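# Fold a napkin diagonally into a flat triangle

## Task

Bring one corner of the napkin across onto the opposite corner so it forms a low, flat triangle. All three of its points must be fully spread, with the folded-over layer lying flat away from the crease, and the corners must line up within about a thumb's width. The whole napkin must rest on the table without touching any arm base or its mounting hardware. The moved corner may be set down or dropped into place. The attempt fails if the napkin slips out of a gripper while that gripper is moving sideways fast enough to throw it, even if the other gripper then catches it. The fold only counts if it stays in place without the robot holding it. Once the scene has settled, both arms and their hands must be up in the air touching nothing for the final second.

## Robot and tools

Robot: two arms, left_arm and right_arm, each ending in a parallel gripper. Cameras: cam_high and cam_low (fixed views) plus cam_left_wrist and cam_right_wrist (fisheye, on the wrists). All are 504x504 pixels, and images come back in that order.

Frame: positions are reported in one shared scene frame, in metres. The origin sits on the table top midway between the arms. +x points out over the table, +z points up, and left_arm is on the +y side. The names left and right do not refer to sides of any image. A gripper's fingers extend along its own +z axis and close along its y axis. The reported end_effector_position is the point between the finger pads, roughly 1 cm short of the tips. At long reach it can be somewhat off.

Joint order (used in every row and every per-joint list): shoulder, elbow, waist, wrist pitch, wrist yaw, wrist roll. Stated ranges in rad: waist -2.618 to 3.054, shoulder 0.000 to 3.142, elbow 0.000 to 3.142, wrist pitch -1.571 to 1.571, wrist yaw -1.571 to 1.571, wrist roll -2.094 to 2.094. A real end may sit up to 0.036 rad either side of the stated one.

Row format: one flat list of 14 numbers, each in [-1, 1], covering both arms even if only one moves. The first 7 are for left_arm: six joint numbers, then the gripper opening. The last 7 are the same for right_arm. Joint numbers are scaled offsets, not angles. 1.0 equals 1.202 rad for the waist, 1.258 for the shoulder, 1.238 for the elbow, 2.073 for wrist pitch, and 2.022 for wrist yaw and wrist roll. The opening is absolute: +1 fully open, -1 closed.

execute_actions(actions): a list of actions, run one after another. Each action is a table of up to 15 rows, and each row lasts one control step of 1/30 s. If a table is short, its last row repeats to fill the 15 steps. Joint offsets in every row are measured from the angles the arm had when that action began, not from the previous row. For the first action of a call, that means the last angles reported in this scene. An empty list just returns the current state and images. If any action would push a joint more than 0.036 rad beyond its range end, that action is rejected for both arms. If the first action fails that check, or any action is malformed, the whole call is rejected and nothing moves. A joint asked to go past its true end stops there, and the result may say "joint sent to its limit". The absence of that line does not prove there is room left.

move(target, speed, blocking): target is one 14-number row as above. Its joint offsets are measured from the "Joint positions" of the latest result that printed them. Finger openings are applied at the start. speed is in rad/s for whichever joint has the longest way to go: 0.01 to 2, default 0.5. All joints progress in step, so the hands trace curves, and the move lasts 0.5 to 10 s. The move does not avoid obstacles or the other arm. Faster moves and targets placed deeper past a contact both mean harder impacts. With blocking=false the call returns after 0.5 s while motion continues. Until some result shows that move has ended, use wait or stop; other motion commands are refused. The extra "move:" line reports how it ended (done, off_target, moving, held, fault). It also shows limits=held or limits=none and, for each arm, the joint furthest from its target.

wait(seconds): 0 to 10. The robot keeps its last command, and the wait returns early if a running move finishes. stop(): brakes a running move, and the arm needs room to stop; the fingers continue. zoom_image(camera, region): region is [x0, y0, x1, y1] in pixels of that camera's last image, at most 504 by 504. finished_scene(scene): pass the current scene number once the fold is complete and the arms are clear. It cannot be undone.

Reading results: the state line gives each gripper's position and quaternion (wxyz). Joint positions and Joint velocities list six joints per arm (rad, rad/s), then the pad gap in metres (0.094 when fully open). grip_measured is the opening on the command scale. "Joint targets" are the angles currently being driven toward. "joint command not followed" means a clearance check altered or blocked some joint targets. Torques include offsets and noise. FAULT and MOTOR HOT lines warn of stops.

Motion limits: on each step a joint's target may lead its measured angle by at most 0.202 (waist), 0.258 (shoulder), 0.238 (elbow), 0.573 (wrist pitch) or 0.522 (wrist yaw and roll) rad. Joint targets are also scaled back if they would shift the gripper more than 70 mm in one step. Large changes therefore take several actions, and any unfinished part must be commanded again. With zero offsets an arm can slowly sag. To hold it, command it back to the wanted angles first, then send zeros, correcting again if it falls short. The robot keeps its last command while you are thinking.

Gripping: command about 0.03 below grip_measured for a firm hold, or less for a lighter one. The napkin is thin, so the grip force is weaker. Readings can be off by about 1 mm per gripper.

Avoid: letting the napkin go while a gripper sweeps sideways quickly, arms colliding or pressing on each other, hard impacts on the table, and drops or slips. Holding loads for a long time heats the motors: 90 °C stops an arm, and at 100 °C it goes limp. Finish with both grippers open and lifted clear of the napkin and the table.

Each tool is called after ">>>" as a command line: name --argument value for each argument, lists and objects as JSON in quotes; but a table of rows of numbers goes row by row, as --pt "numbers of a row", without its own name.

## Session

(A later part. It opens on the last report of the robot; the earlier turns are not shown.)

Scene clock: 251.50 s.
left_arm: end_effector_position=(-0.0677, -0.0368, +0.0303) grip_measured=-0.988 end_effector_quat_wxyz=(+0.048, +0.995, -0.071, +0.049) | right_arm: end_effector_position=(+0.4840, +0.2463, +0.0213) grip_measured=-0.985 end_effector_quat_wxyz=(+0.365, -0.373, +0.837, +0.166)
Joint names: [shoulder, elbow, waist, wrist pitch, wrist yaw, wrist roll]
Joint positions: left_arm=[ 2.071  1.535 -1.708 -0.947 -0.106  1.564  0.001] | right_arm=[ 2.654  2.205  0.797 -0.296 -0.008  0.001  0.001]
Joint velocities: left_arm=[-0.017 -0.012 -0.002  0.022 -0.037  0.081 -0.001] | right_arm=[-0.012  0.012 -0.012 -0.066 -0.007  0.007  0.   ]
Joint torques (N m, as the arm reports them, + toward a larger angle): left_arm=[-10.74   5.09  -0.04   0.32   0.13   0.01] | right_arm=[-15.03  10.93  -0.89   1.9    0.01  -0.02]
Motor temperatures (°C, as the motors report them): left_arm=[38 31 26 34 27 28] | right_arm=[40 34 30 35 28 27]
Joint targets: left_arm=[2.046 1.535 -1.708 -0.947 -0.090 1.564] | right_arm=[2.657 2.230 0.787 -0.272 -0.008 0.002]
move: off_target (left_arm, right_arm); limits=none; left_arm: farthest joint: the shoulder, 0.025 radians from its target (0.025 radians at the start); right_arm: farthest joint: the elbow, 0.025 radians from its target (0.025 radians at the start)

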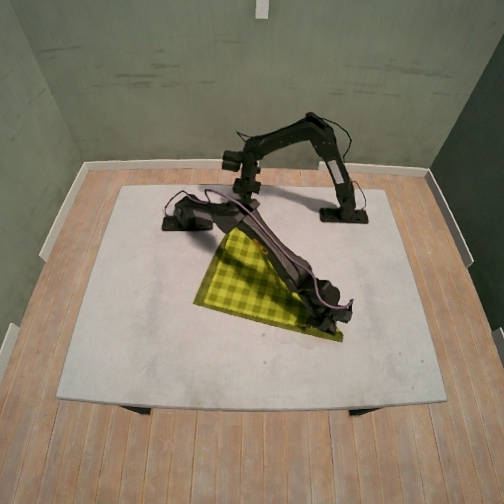

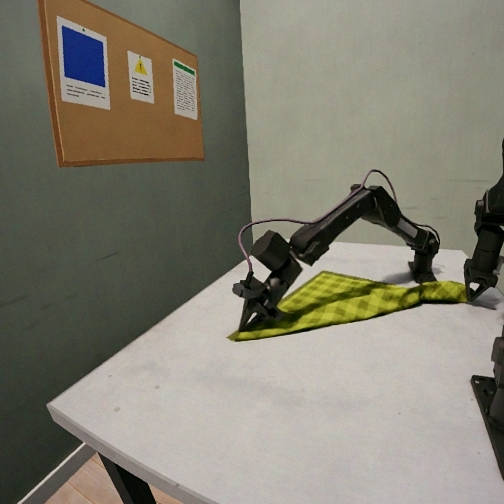

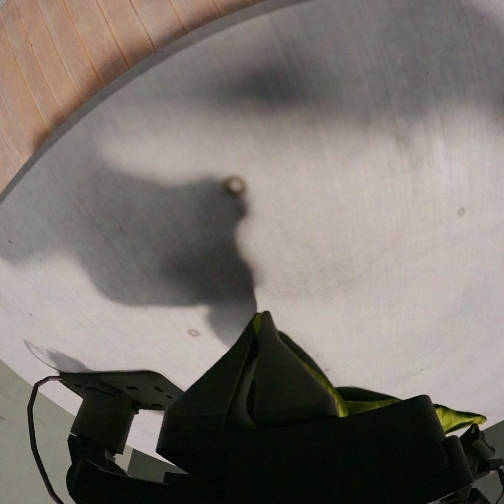

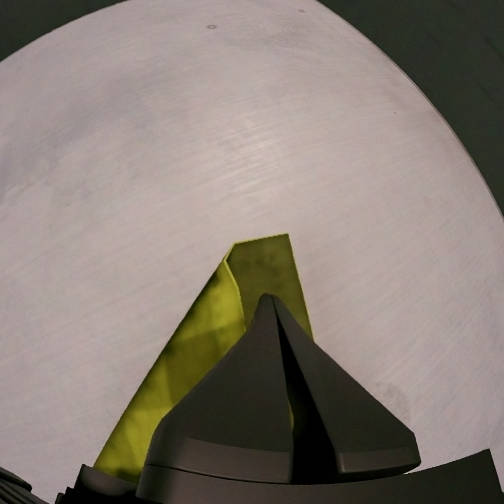

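>>> move --target '[-0.02,0,0,0,0.01,0,-1,0.02,0.015,0,0.005,0,0,-1]'

>>> move --target '[-0.02,0,-0.01,0,0.015,0,-1,0.11,0.14,-0.087,0.036,0,0,-1]' --speed 0.06

>>> zoom_image --camera "cam_high" --region '[120, 160, 400, 420]'

Scene clock: 255.23 s.
left_arm: end_effector_position=(-0.0683, -0.0367, +0.0302) grip_measured=-0.988 end_effector_quat_wxyz=(+0.048, +0.995, -0.071, +0.048) | right_arm: end_effector_position=(+0.4841, +0.2464, +0.0203) grip_measured=-0.985 end_effector_quat_wxyz=(+0.365, -0.372, +0.837, +0.166)
Joint names: [shoulder, elbow, waist, wrist pitch, wrist yaw, wrist roll]
Joint positions: left_arm=[ 2.071  1.535 -1.708 -0.947 -0.103  1.564  0.001] | right_arm=[ 2.656  2.205  0.797 -0.293 -0.008  0.001  0.001]
Joint velocities: left_arm=[ 0.002  0.017  0.007 -0.066 -0.037 -0.007 -0.   ] | right_arm=[-0.007  0.007 -0.002 -0.007 -0.066  0.007 -0.   ]
Joint torques (N m, as the arm reports them, + toward a larger angle): left_arm=[-10.7    5.11   0.03   0.3    0.1    0.  ] | right_arm=[-13.53  10.38   0.03   1.72   0.01  -0.02]
Motor temperatures (°C, as the motors report them): left_arm=[38 31 26 34 27 28] | right_arm=[41 34 30 35 28 27]
Joint targets: left_arm=[2.046 1.535 -1.708 -0.947 -0.086 1.564] | right_arm=[2.679 2.223 0.797 -0.286 -0.008 0.001]
move: off_target (left_arm, right_arm); limits=none; left_arm: farthest joint: the shoulder, 0.025 radians from its target (0.025 radians at the start); right_arm: farthest joint: the shoulder, 0.023 radians from its target (0.025 radians at the start)

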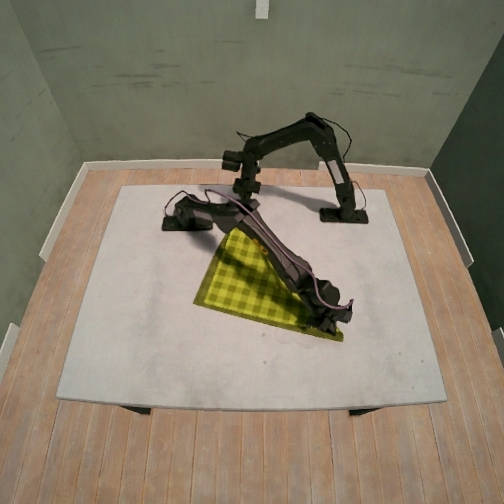

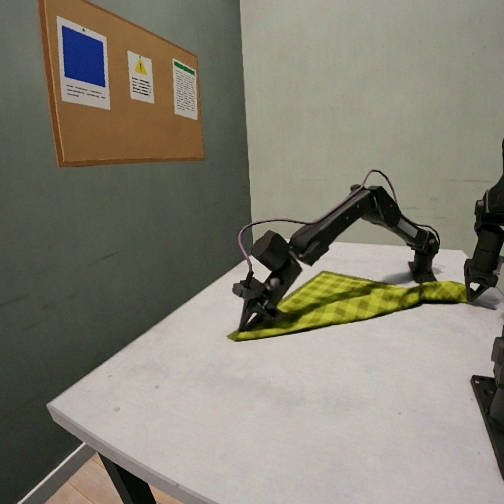

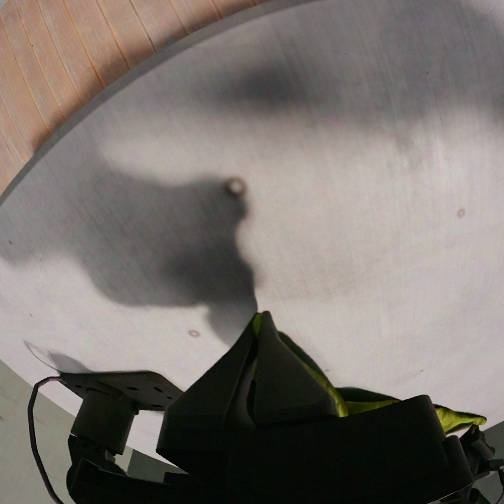

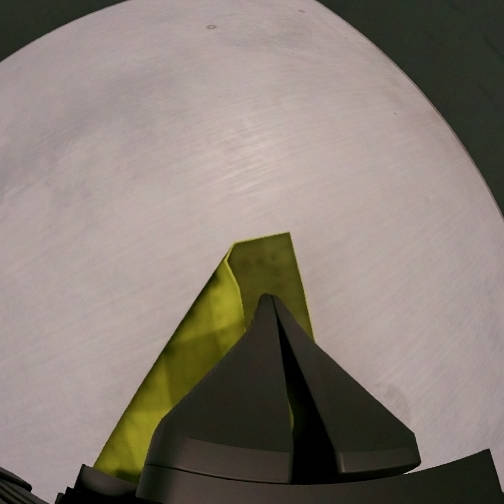

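Scene clock: 258.47 s.
left_arm: end_effector_position=(-0.0721, -0.0362, +0.0300) grip_measured=-0.988 end_effector_quat_wxyz=(+0.047, +0.995, -0.073, +0.041) | right_arm: end_effector_position=(+0.5538, +0.2243, +0.0207) grip_measured=-0.985 end_effector_quat_wxyz=(+0.420, -0.326, +0.829, +0.173)
Joint names: [shoulder, elbow, waist, wrist pitch, wrist yaw, wrist roll]
Joint positions: left_arm=[ 2.071  1.535 -1.712 -0.947 -0.089  1.564  0.001] | right_arm=[ 2.779  2.357  0.7   -0.206 -0.022  0.001  0.001]
Joint velocities: left_arm=[-0.007 -0.017 -0.007  0.022  0.051 -0.007 -0.   ] | right_arm=[-0.002  0.017 -0.002 -0.051 -0.022 -0.037 -0.001]
Joint torques (N m, as the arm reports them, + toward a larger angle): left_arm=[-10.76   5.07  -0.67   0.29   0.12   0.03] | right_arm=[-14.65  10.76  -0.77   1.62   0.12  -0.02]
Motor temperatures (°C, as the motors report them): left_arm=[38 31 26 34 27 28] | right_arm=[42 35 30 36 28 27]
Joint targets: left_arm=[2.046 1.535 -1.720 -0.947 -0.073 1.564] | right_arm=[2.794 2.378 0.692 -0.218 -0.009 0.001]
move: off_target (left_arm, right_arm); limits=none; left_arm: farthest joint: the shoulder, 0.025 radians from its target (0.025 radians at the start); right_arm: farthest joint: the elbow, 0.021 radians from its target (0.174 radians at the start)

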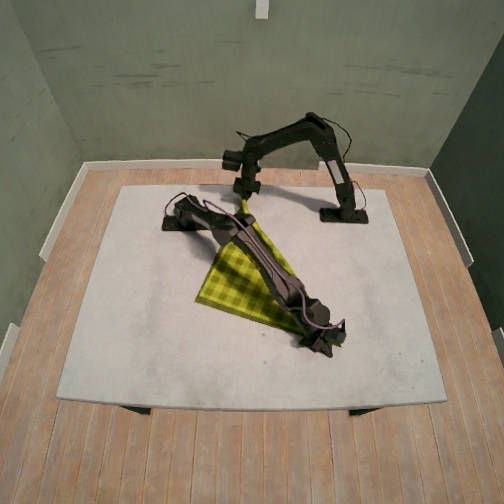

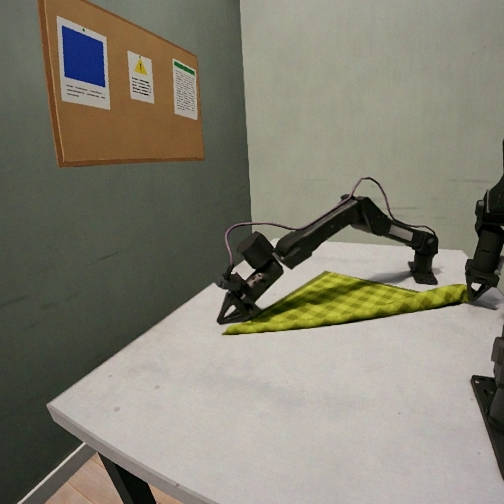

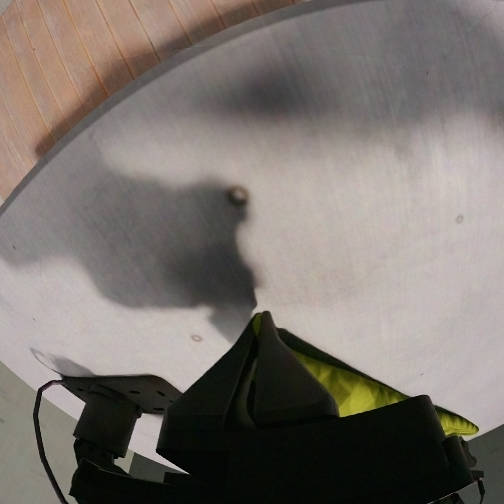

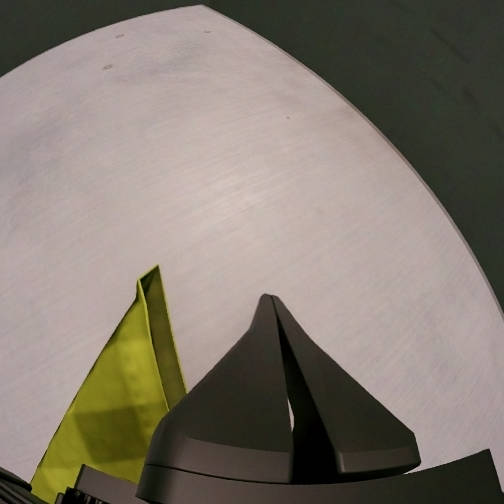

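Region (120, 160, 400, 420) of cam_high's 504x504 image, scaled by 1.800, with more detail than that image has; it fills the top 468 rows of this view, and the rest is white.

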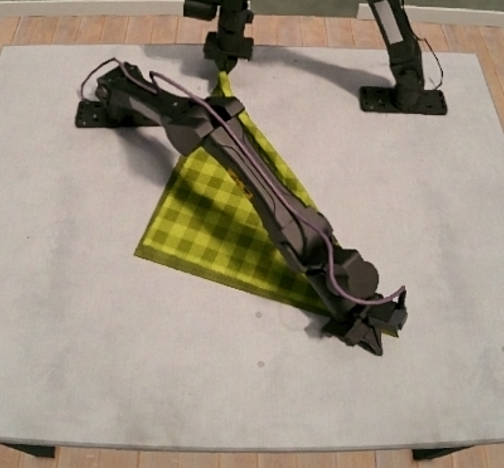

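Pleat popped. Release N, lift right away.

>>> move --target '[-0.02,0,0,0,0.005,0,0,-0.2,0.02,0,0.01,0,0,-1]' --speed 0.25

>>> move --target '[-0.2,0.02,0,0,0.005,0,0,-0.65,-0.7,-0.72,-0.1,0,0,-1]' --speed 0.6

>>> zoom_image --camera "cam_high" --region '[140, 170, 370, 380]'

Scene clock: 261.10 s.
left_arm: end_effector_position=(-0.0718, -0.0363, +0.0300) grip_measured=-0.003 end_effector_quat_wxyz=(+0.047, +0.995, -0.073, +0.042) | right_arm: end_effector_position=(+0.5573, +0.2274, +0.1742) grip_measured=-0.985 end_effector_quat_wxyz=(+0.508, -0.307, +0.778, +0.207)
Joint names: [shoulder, elbow, waist, wrist pitch, wrist yaw, wrist roll]
Joint positions: left_arm=[ 2.071  1.535 -1.712 -0.947 -0.091  1.564  0.047] | right_arm=[ 2.56   2.357  0.7   -0.206 -0.022  0.001  0.001]
Joint velocities: left_arm=[-0.007  0.007  0.017  0.037 -0.007 -0.007 -0.   ] | right_arm=[-0.012 -0.007 -0.002  0.022 -0.037 -0.037  0.   ]
Joint torques (N m, as the arm reports them, + toward a larger angle): left_arm=[-10.77   5.09  -0.05   0.3    0.07   0.01] | right_arm=[-17.52  11.26   0.02   2.15   0.01  -0.02]
Motor temperatures (°C, as the motors report them): left_arm=[38 31 26 34 27 28] | right_arm=[43 35 30 36 28 27]
Joint targets: left_arm=[2.046 1.535 -1.712 -0.947 -0.079 1.564] | right_arm=[2.527 2.382 0.700 -0.186 -0.022 0.001]
move: off_target (left_arm, right_arm); limits=none; left_arm: farthest joint: the shoulder, 0.025 radians from its target (0.025 radians at the start); right_arm: farthest joint: the shoulder, 0.032 radians from its target (0.251 radians at the start)

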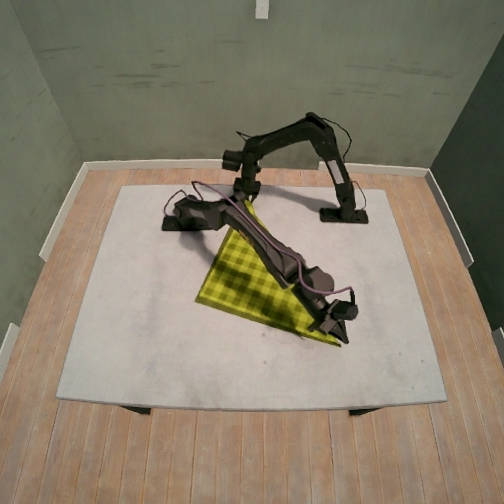

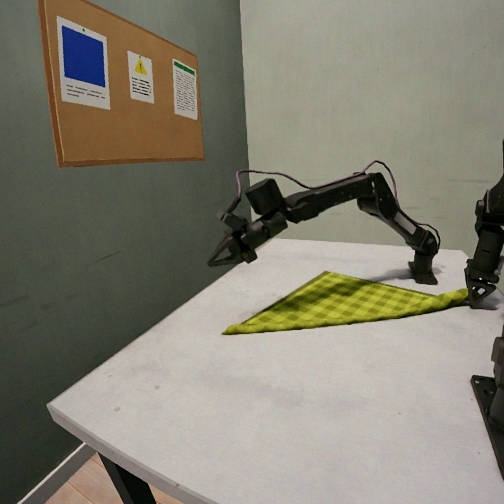

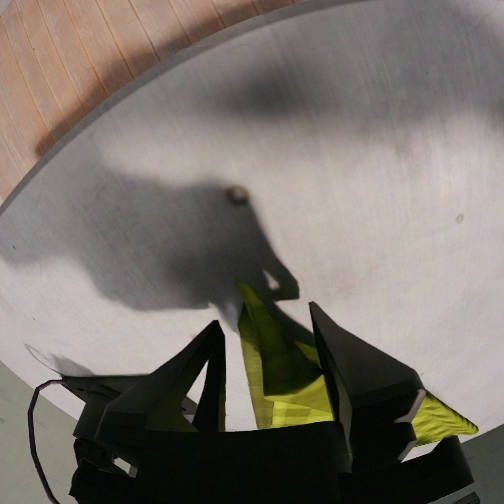

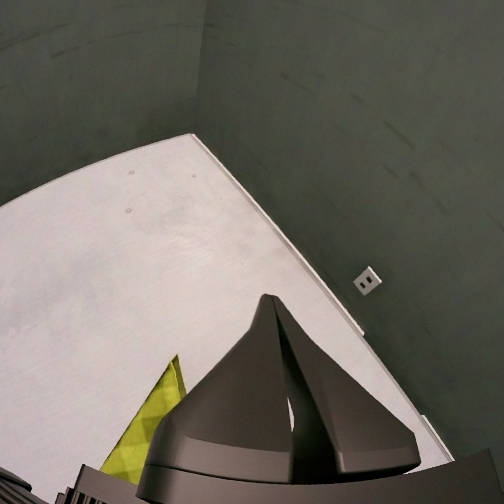

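Scene clock: 263.10 s.
left_arm: end_effector_position=(-0.0730, -0.0462, +0.1192) grip_measured=-0.003 end_effector_quat_wxyz=(+0.159, +0.985, -0.067, +0.033) | right_arm: end_effector_position=(+0.5412, -0.3262, +0.2123) grip_measured=-0.985 end_effector_quat_wxyz=(+0.430, +0.057, +0.901, -0.021)
Joint names: [shoulder, elbow, waist, wrist pitch, wrist yaw, wrist roll]
Joint positions: left_arm=[ 1.846  1.535 -1.712 -0.947 -0.093  1.564  0.047] | right_arm=[ 1.771  1.497 -0.171 -0.407 -0.017  0.001  0.001]
Joint velocities: left_arm=[-0.012  0.012  0.017 -0.037 -0.081  0.007  0.   ] | right_arm=[-0.017 -0.002 -0.002 -0.051 -0.037  0.037 -0.   ]
Joint torques (N m, as the arm reports them, + toward a larger angle): left_arm=[-9.8   7.52  0.04  0.66  0.08  0.  ] | right_arm=[-11.22   8.36   0.64   1.65  -0.05  -0.02]
Motor temperatures (°C, as the motors report them): left_arm=[38 31 26 34 27 28] | right_arm=[44 35 30 36 28 27]
Joint targets: left_arm=[1.819 1.560 -1.712 -0.947 -0.081 1.564] | right_arm=[1.742 1.491 -0.165 -0.413 -0.022 0.001]
move: off_target (left_arm, right_arm); limits=none; left_arm: farthest joint: the shoulder, 0.027 radians from its target (0.252 radians at the start); right_arm: farthest joint: the shoulder, 0.029 radians from its target (0.818 radians at the start)

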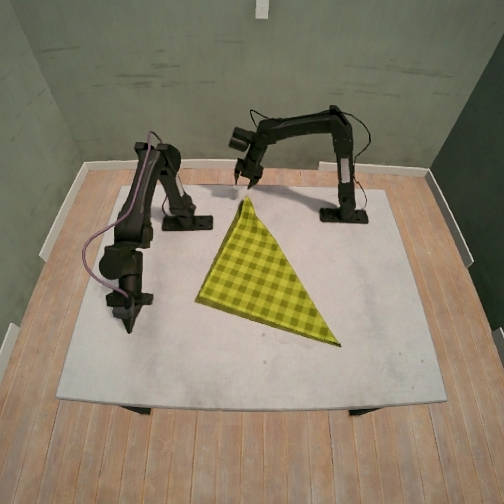

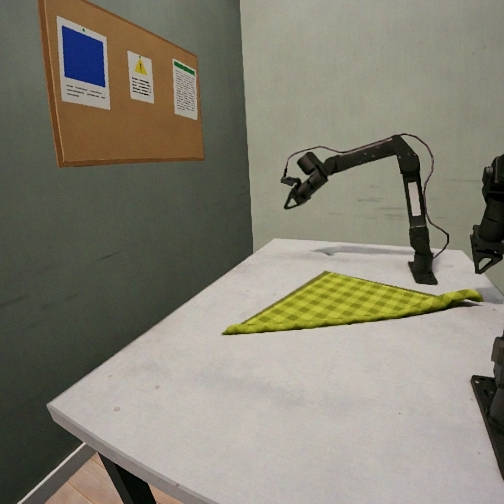

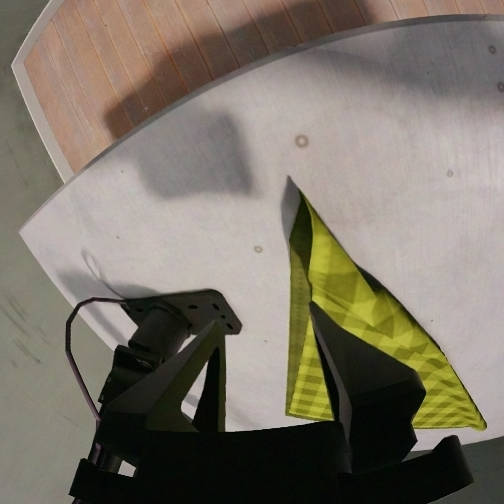

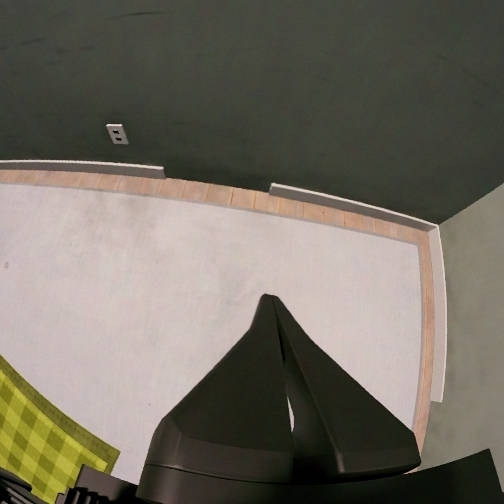

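Region (140, 170, 370, 380) of cam_high's 504x504 image, scaled by 2.191, with more detail than that image has; it fills the top 460 rows of this view, and the rest is white.

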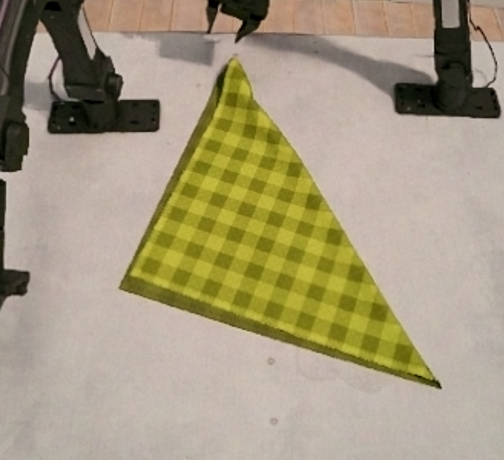

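>>> move --target '[0.19,0.015,0,0,0.005,0,-1,-0.01,-0.24,0.397,-0.285,0,0,-1]' --speed 0.4

Scene clock: 269.33 s.
left_arm: end_effector_position=(-0.0708, -0.0343, +0.0215) grip_measured=-0.995 end_effector_quat_wxyz=(+0.036, +0.996, -0.073, +0.045) | right_arm: end_effector_position=(+0.3237, -0.1524, +0.0474) grip_measured=-0.985 end_effector_quat_wxyz=(+0.007, -0.169, +0.986, +0.009)
Joint names: [shoulder, elbow, waist, wrist pitch, wrist yaw, wrist roll]
Joint positions: left_arm=[ 2.093  1.535 -1.712 -0.947 -0.095  1.564  0.   ] | right_arm=[ 1.771  1.201  0.303 -0.983 -0.015  0.001  0.001]
Joint velocities: left_arm=[-0.027  0.012 -0.007  0.022  0.007 -0.022 -0.   ] | right_arm=[ 0.007 -0.012  0.007  0.037  0.022  0.022 -0.   ]
Joint torques (N m, as the arm reports them, + toward a larger angle): left_arm=[-9.56  6.49  0.03  0.26  0.07  0.01] | right_arm=[-8.53  7.11  0.29  0.15 -0.01 -0.02]
Motor temperatures (°C, as the motors report them): left_arm=[38 31 26 34 27 28] | right_arm=[42 34 30 36 28 27]
Joint targets: left_arm=[2.085 1.554 -1.712 -0.947 -0.083 1.564] | right_arm=[1.758 1.200 0.305 -0.998 -0.017 0.001]
move: done; limits=none; left_arm: farthest joint: the elbow, 0.018 radians from its target (0.018 radians at the start); right_arm: farthest joint: the wrist pitch, 0.014 radians from its target (0.590 radians at the start)

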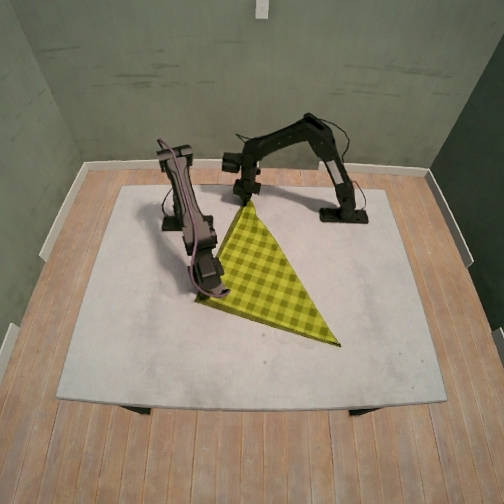

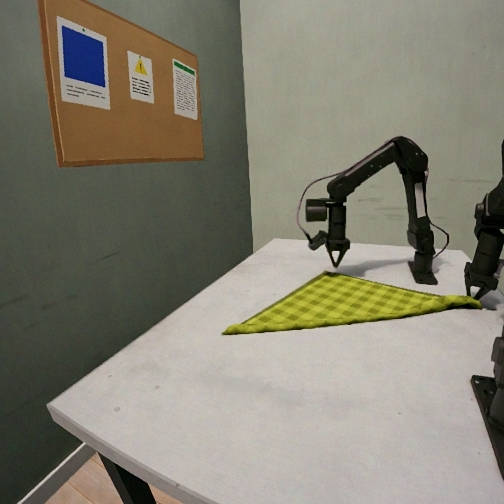

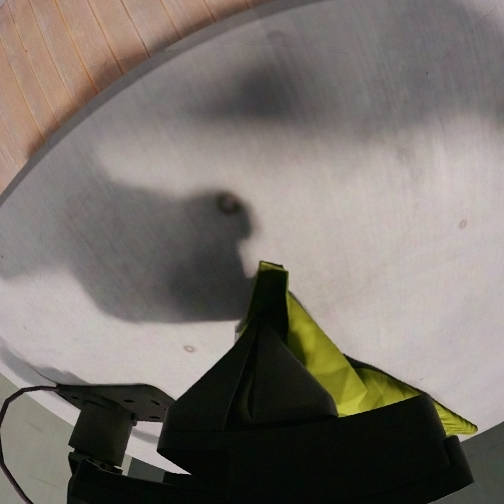

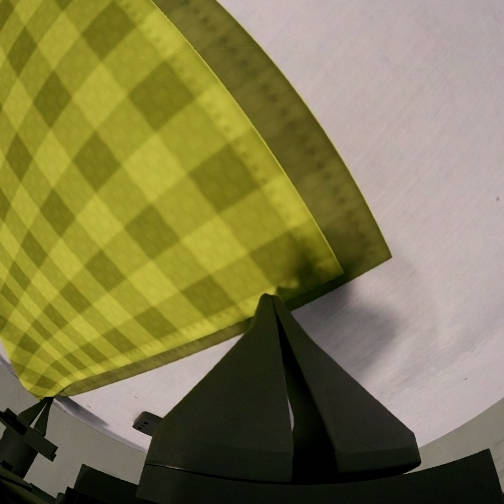

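>>> move --target '[0.035,0.01,0,0,0.005,0,-1,0.105,0.01,0,0.01,0,0,-1]' --speed 0.1

Scene clock: 271.83 s.
left_arm: end_effector_position=(-0.0703, -0.0331, +0.0157) grip_measured=-0.995 end_effector_quat_wxyz=(+0.029, +0.996, -0.073, +0.046) | right_arm: end_effector_position=(+0.3135, -0.1560, +0.0121) grip_measured=-0.985 end_effector_quat_wxyz=(-0.052, -0.169, +0.984, -0.001)
Joint names: [shoulder, elbow, waist, wrist pitch, wrist yaw, wrist roll]
Joint positions: left_arm=[ 2.108  1.535 -1.712 -0.947 -0.097  1.564  0.   ] | right_arm=[ 1.893  1.201  0.303 -0.983 -0.015  0.001  0.001]
Joint velocities: left_arm=[ 0.017  0.002  0.017 -0.007  0.037 -0.095  0.   ] | right_arm=[-0.022  0.017 -0.017 -0.007 -0.051 -0.022 -0.001]
Joint torques (N m, as the arm reports them, + toward a larger angle): left_arm=[-7.09  5.99  0.04  0.23  0.1   0.02] | right_arm=[-7.47  7.77  0.06  0.29  0.   -0.02]
Motor temperatures (°C, as the motors report them): left_arm=[38 31 26 34 27 28] | right_arm=[42 34 30 35 28 27]
Joint targets: left_arm=[2.137 1.548 -1.712 -0.947 -0.085 1.564] | right_arm=[1.903 1.214 0.303 -0.962 -0.015 0.001]
move: off_target (left_arm, right_arm); limits=none; left_arm: farthest joint: the shoulder, 0.029 radians from its target (0.044 radians at the start); right_arm: farthest joint: the wrist pitch, 0.021 radians from its target (0.022 radians at the start)

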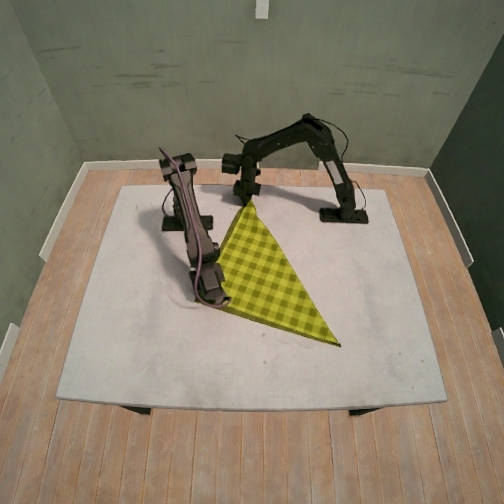

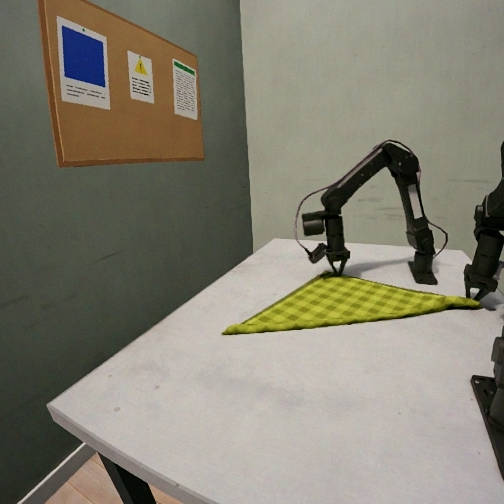

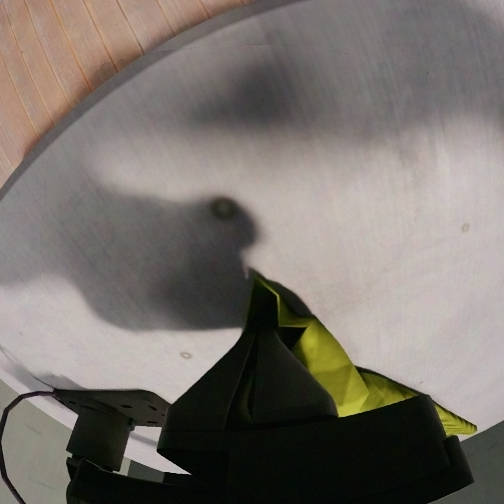

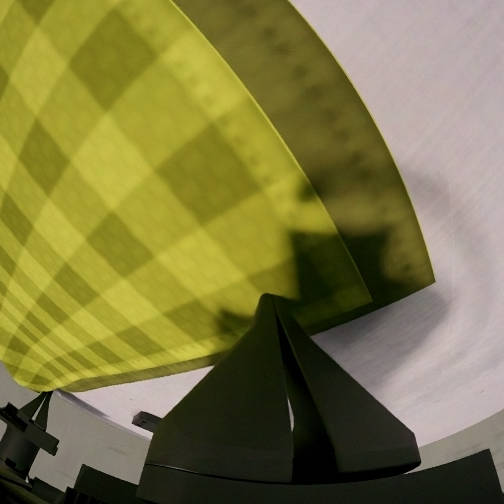

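>>> move --target '[0.023,0.01,0,0,0.005,0,-1,0.01,0.01,-0.06,0.045,0,0,-1]' --speed 0.05

Scene clock: 274.83 s.
left_arm: end_effector_position=(-0.0702, -0.0331, +0.0158) grip_measured=-0.995 end_effector_quat_wxyz=(+0.029, +0.996, -0.073, +0.046) | right_arm: end_effector_position=(+0.3263, -0.1691, +0.0114) grip_measured=-0.985 end_effector_quat_wxyz=(-0.038, -0.139, +0.990, +0.009)
Joint names: [shoulder, elbow, waist, wrist pitch, wrist yaw, wrist roll]
Joint positions: left_arm=[ 2.108  1.535 -1.712 -0.947 -0.097  1.564  0.   ] | right_arm=[ 1.893  1.201  0.242 -0.951 -0.028  0.001  0.001]
Joint velocities: left_arm=[ 0.002 -0.002  0.002  0.007 -0.081 -0.051 -0.001] | right_arm=[-0.002 -0.022 -0.002  0.022 -0.125 -0.051 -0.001]
Joint torques (N m, as the arm reports them, + toward a larger angle): left_arm=[-7.08  5.91 -0.06  0.25  0.07  0.02] | right_arm=[-7.37  7.9  -1.04  0.8   0.12 -0.02]
Motor temperatures (°C, as the motors report them): left_arm=[37 31 26 34 27 28] | right_arm=[41 34 30 35 28 27]
Joint targets: left_arm=[2.137 1.548 -1.712 -0.947 -0.086 1.564] | right_arm=[1.905 1.214 0.231 -0.890 -0.015 0.001]
move: off_target (left_arm, right_arm); limits=none; left_arm: farthest joint: the shoulder, 0.029 radians from its target (0.029 radians at the start); right_arm: farthest joint: the wrist pitch, 0.062 radians from its target (0.094 radians at the start)

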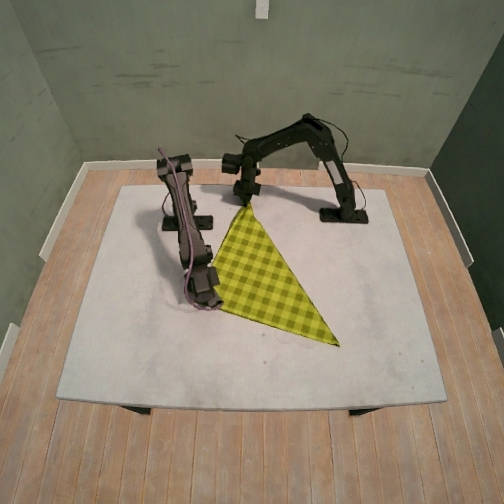

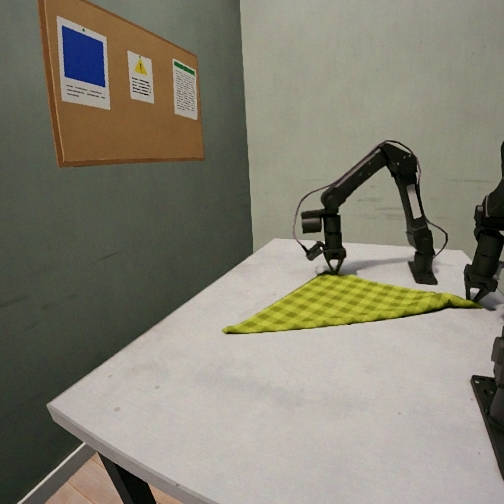

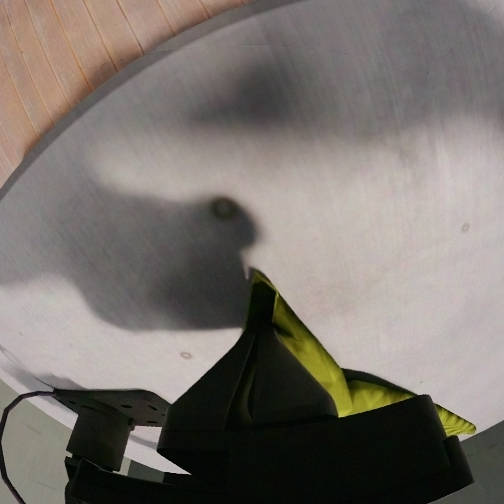

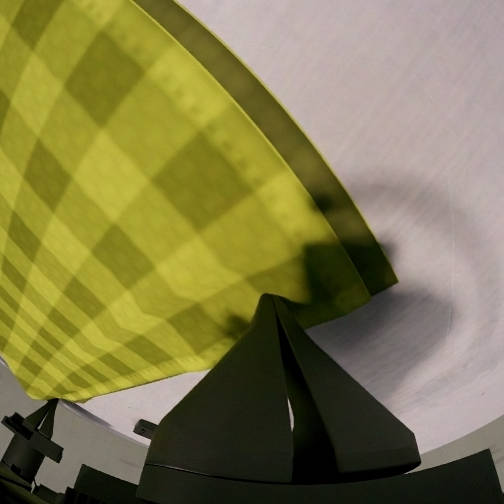

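Working. A bit more radially.

>>> move --target '[0.023,0.01,0,0,0.005,0,-1,0.006,0.01,-0.012,0.048,0.005,0,-1]' --speed 0.05

Scene clock: 277.53 s.
left_arm: end_effector_position=(-0.0702, -0.0331, +0.0158) grip_measured=-0.995 end_effector_quat_wxyz=(+0.029, +0.996, -0.073, +0.046) | right_arm: end_effector_position=(+0.3293, -0.1689, +0.0112) grip_measured=-0.985 end_effector_quat_wxyz=(-0.032, -0.137, +0.990, +0.010)
Joint names: [shoulder, elbow, waist, wrist pitch, wrist yaw, wrist roll]
Joint positions: left_arm=[ 2.108  1.535 -1.712 -0.947 -0.097  1.564  0.   ] | right_arm=[ 1.893  1.201  0.239 -0.94  -0.03   0.001  0.001]
Joint velocities: left_arm=[-0.002  0.017  0.002  0.022 -0.007  0.007  0.   ] | right_arm=[ 0.027 -0.007 -0.012  0.066 -0.007 -0.022 -0.001]
Joint torques (N m, as the arm reports them, + toward a larger angle): left_arm=[-7.12  5.96  0.01  0.24  0.06  0.02] | right_arm=[-7.75  7.93 -1.09  1.12  0.09 -0.02]
Motor temperatures (°C, as the motors report them): left_arm=[37 31 26 34 27 28] | right_arm=[40 34 30 35 28 27]
Joint targets: left_arm=[2.137 1.548 -1.712 -0.947 -0.087 1.564] | right_arm=[1.900 1.214 0.228 -0.852 -0.018 0.001]
move: off_target (left_arm, right_arm); limits=none; left_arm: farthest joint: the shoulder, 0.029 radians from its target (0.029 radians at the start); right_arm: farthest joint: the wrist pitch, 0.088 radians from its target (0.100 radians at the start)

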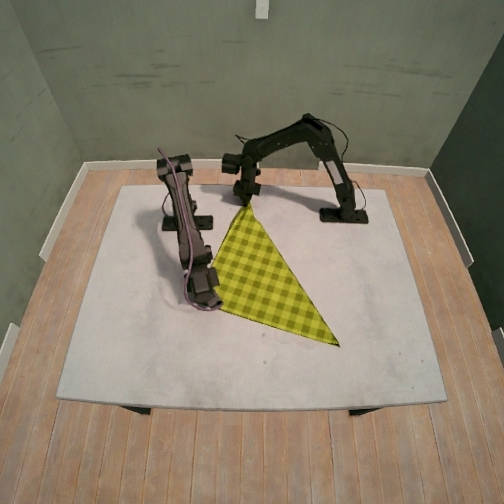

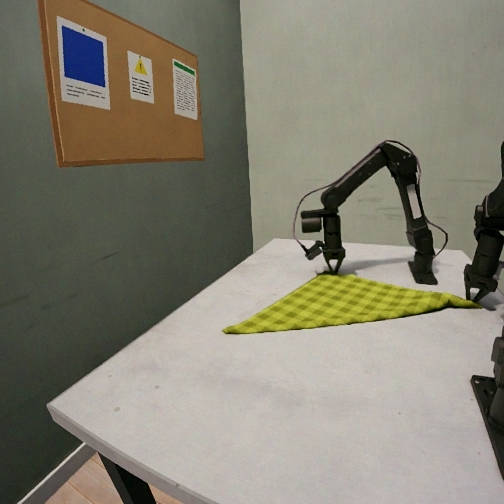

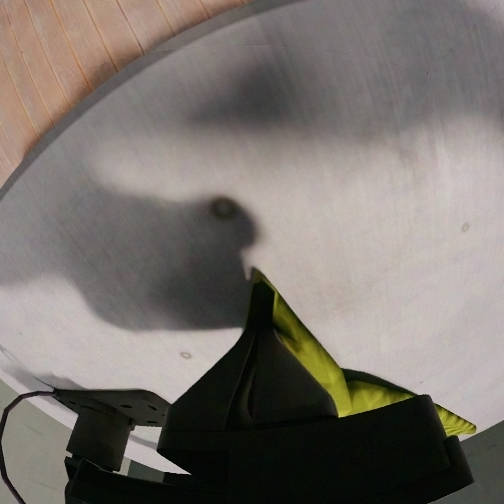

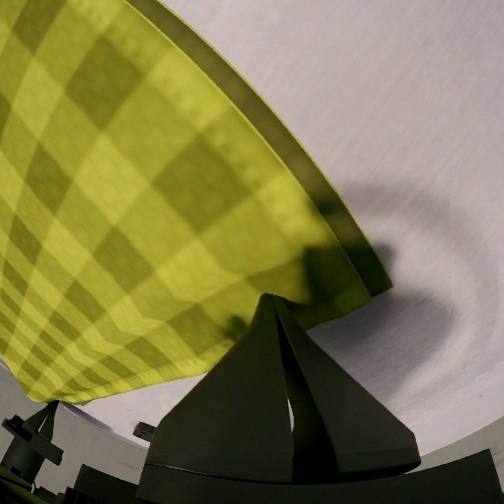

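Taut now (~1 cm gap). Lift left first while right pins (relaxed), then right.

>>> move --target '[-0.2,0.015,0,0,0.005,0,-1,0.01,0.01,0,0,0,0,-1]' --speed 0.15

>>> move --target '[-0.02,0.015,0,0,0.005,0,-1,-0.3,0.01,0,0,0,0,-1]' --speed 0.2

>>> zoom_image --camera "cam_high" --region '[140, 170, 370, 380]'

Scene clock: 280.67 s.
left_arm: end_effector_position=(-0.0720, -0.0462, +0.1042) grip_measured=-0.995 end_effector_quat_wxyz=(+0.141, +0.987, -0.067, +0.037) | right_arm: end_effector_position=(+0.3287, -0.1689, +0.0113) grip_measured=-0.985 end_effector_quat_wxyz=(-0.033, -0.137, +0.990, +0.011)
Joint names: [shoulder, elbow, waist, wrist pitch, wrist yaw, wrist roll]
Joint positions: left_arm=[ 1.884  1.535 -1.712 -0.947 -0.099  1.564  0.   ] | right_arm=[ 1.893  1.201  0.239 -0.942 -0.03   0.001  0.001]
Joint velocities: left_arm=[ 0.012  0.002 -0.012 -0.037 -0.081 -0.037 -0.   ] | right_arm=[ 0.012  0.002 -0.007 -0.095  0.037 -0.051  0.001]
Joint torques (N m, as the arm reports them, + toward a larger angle): left_arm=[-9.85  6.94 -0.02  0.62  0.06  0.01] | right_arm=[-7.38  7.92  0.03  0.18  0.   -0.02]
Motor temperatures (°C, as the motors report them): left_arm=[37 31 26 34 27 28] | right_arm=[40 34 30 34 28 27]
Joint targets: left_arm=[1.856 1.554 -1.712 -0.947 -0.087 1.564] | right_arm=[1.905 1.214 0.239 -0.940 -0.030 0.001]
move: off_target (left_arm); limits=none; left_arm: farthest joint: the shoulder, 0.027 radians from its target (0.252 radians at the start); right_arm: farthest joint: the shoulder, 0.013 radians from its target (0.013 radians at the start)

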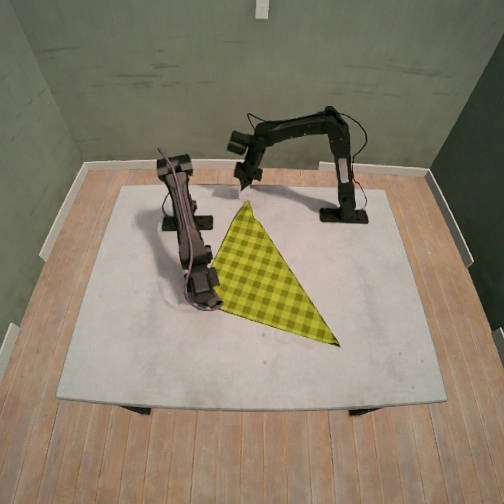

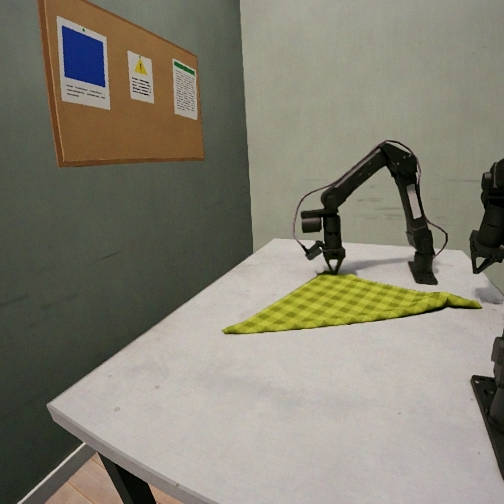

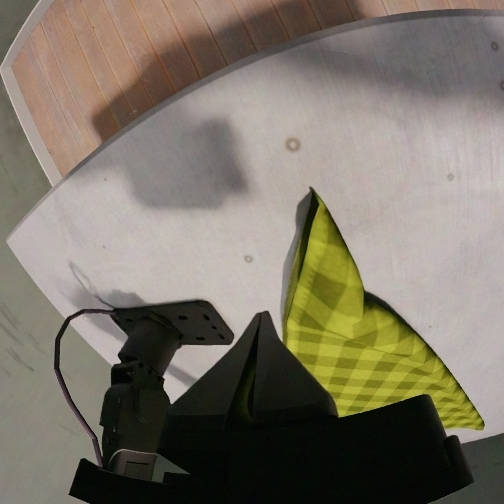

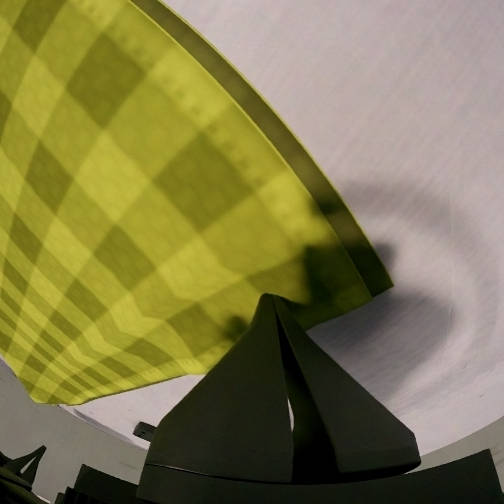

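Scene clock: 282.90 s.
left_arm: end_effector_position=(-0.0718, -0.0463, +0.1042) grip_measured=-0.995 end_effector_quat_wxyz=(+0.141, +0.987, -0.067, +0.038) | right_arm: end_effector_position=(+0.3469, -0.1637, +0.1185) grip_measured=-0.985 end_effector_quat_wxyz=(+0.139, -0.139, +0.980, +0.035)
Joint names: [shoulder, elbow, waist, wrist pitch, wrist yaw, wrist roll]
Joint positions: left_arm=[ 1.884  1.535 -1.712 -0.947 -0.1    1.564  0.   ] | right_arm=[ 1.544  1.201  0.239 -0.942 -0.03   0.001  0.001]
Joint velocities: left_arm=[-0.012  0.017  0.002 -0.081  0.007 -0.066  0.001] | right_arm=[-0.017 -0.002 -0.012 -0.037  0.007 -0.007  0.   ]
Joint torques (N m, as the arm reports them, + toward a larger angle): left_arm=[-9.76  7.02 -0.04  0.61  0.08  0.01] | right_arm=[-8.24  9.14  0.03  0.82  0.   -0.02]
Motor temperatures (°C, as the motors report them): left_arm=[37 32 26 34 27 28] | right_arm=[40 34 30 34 28 27]
Joint targets: left_arm=[1.859 1.554 -1.712 -0.947 -0.088 1.564] | right_arm=[1.515 1.214 0.239 -0.942 -0.030 0.001]
move: off_target (left_arm, right_arm); limits=none; left_arm: farthest joint: the shoulder, 0.025 radians from its target (0.025 radians at the start); right_arm: farthest joint: the shoulder, 0.028 radians from its target (0.377 radians at the start)

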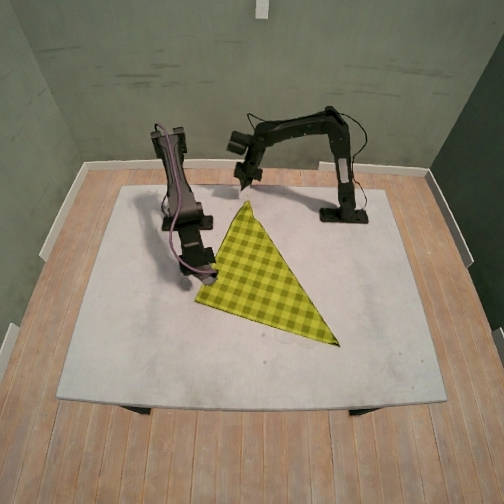

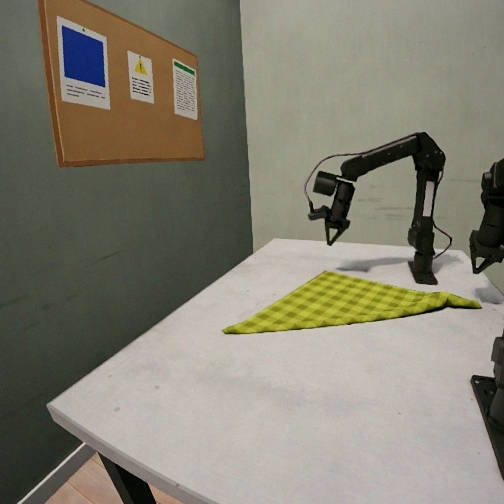

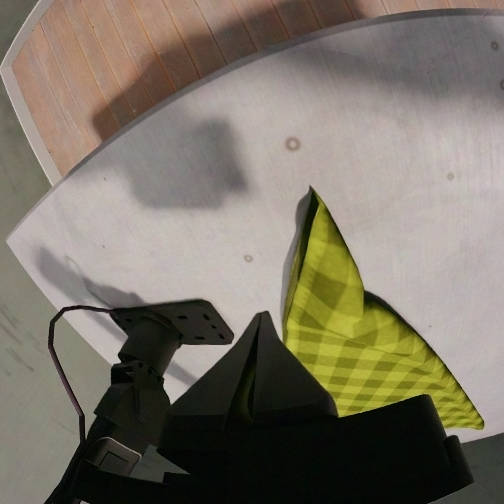

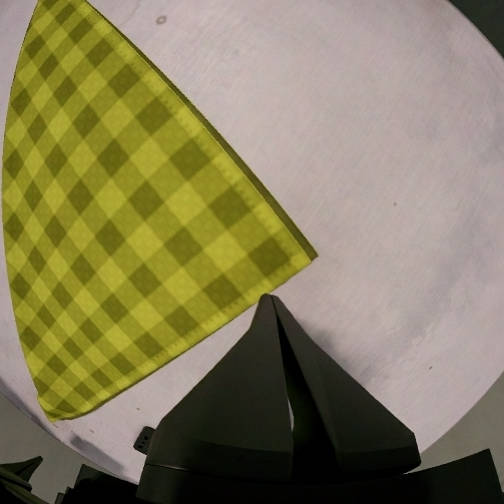

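Region (140, 170, 370, 380) of cam_high's 504x504 image, scaled by 2.191, with more detail than that image has; it fills the top 460 rows of this view, and the rest is white.

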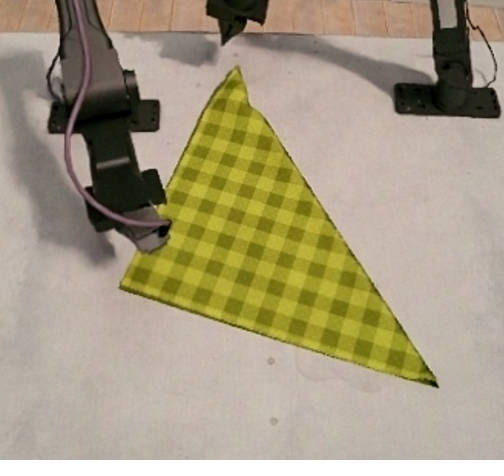

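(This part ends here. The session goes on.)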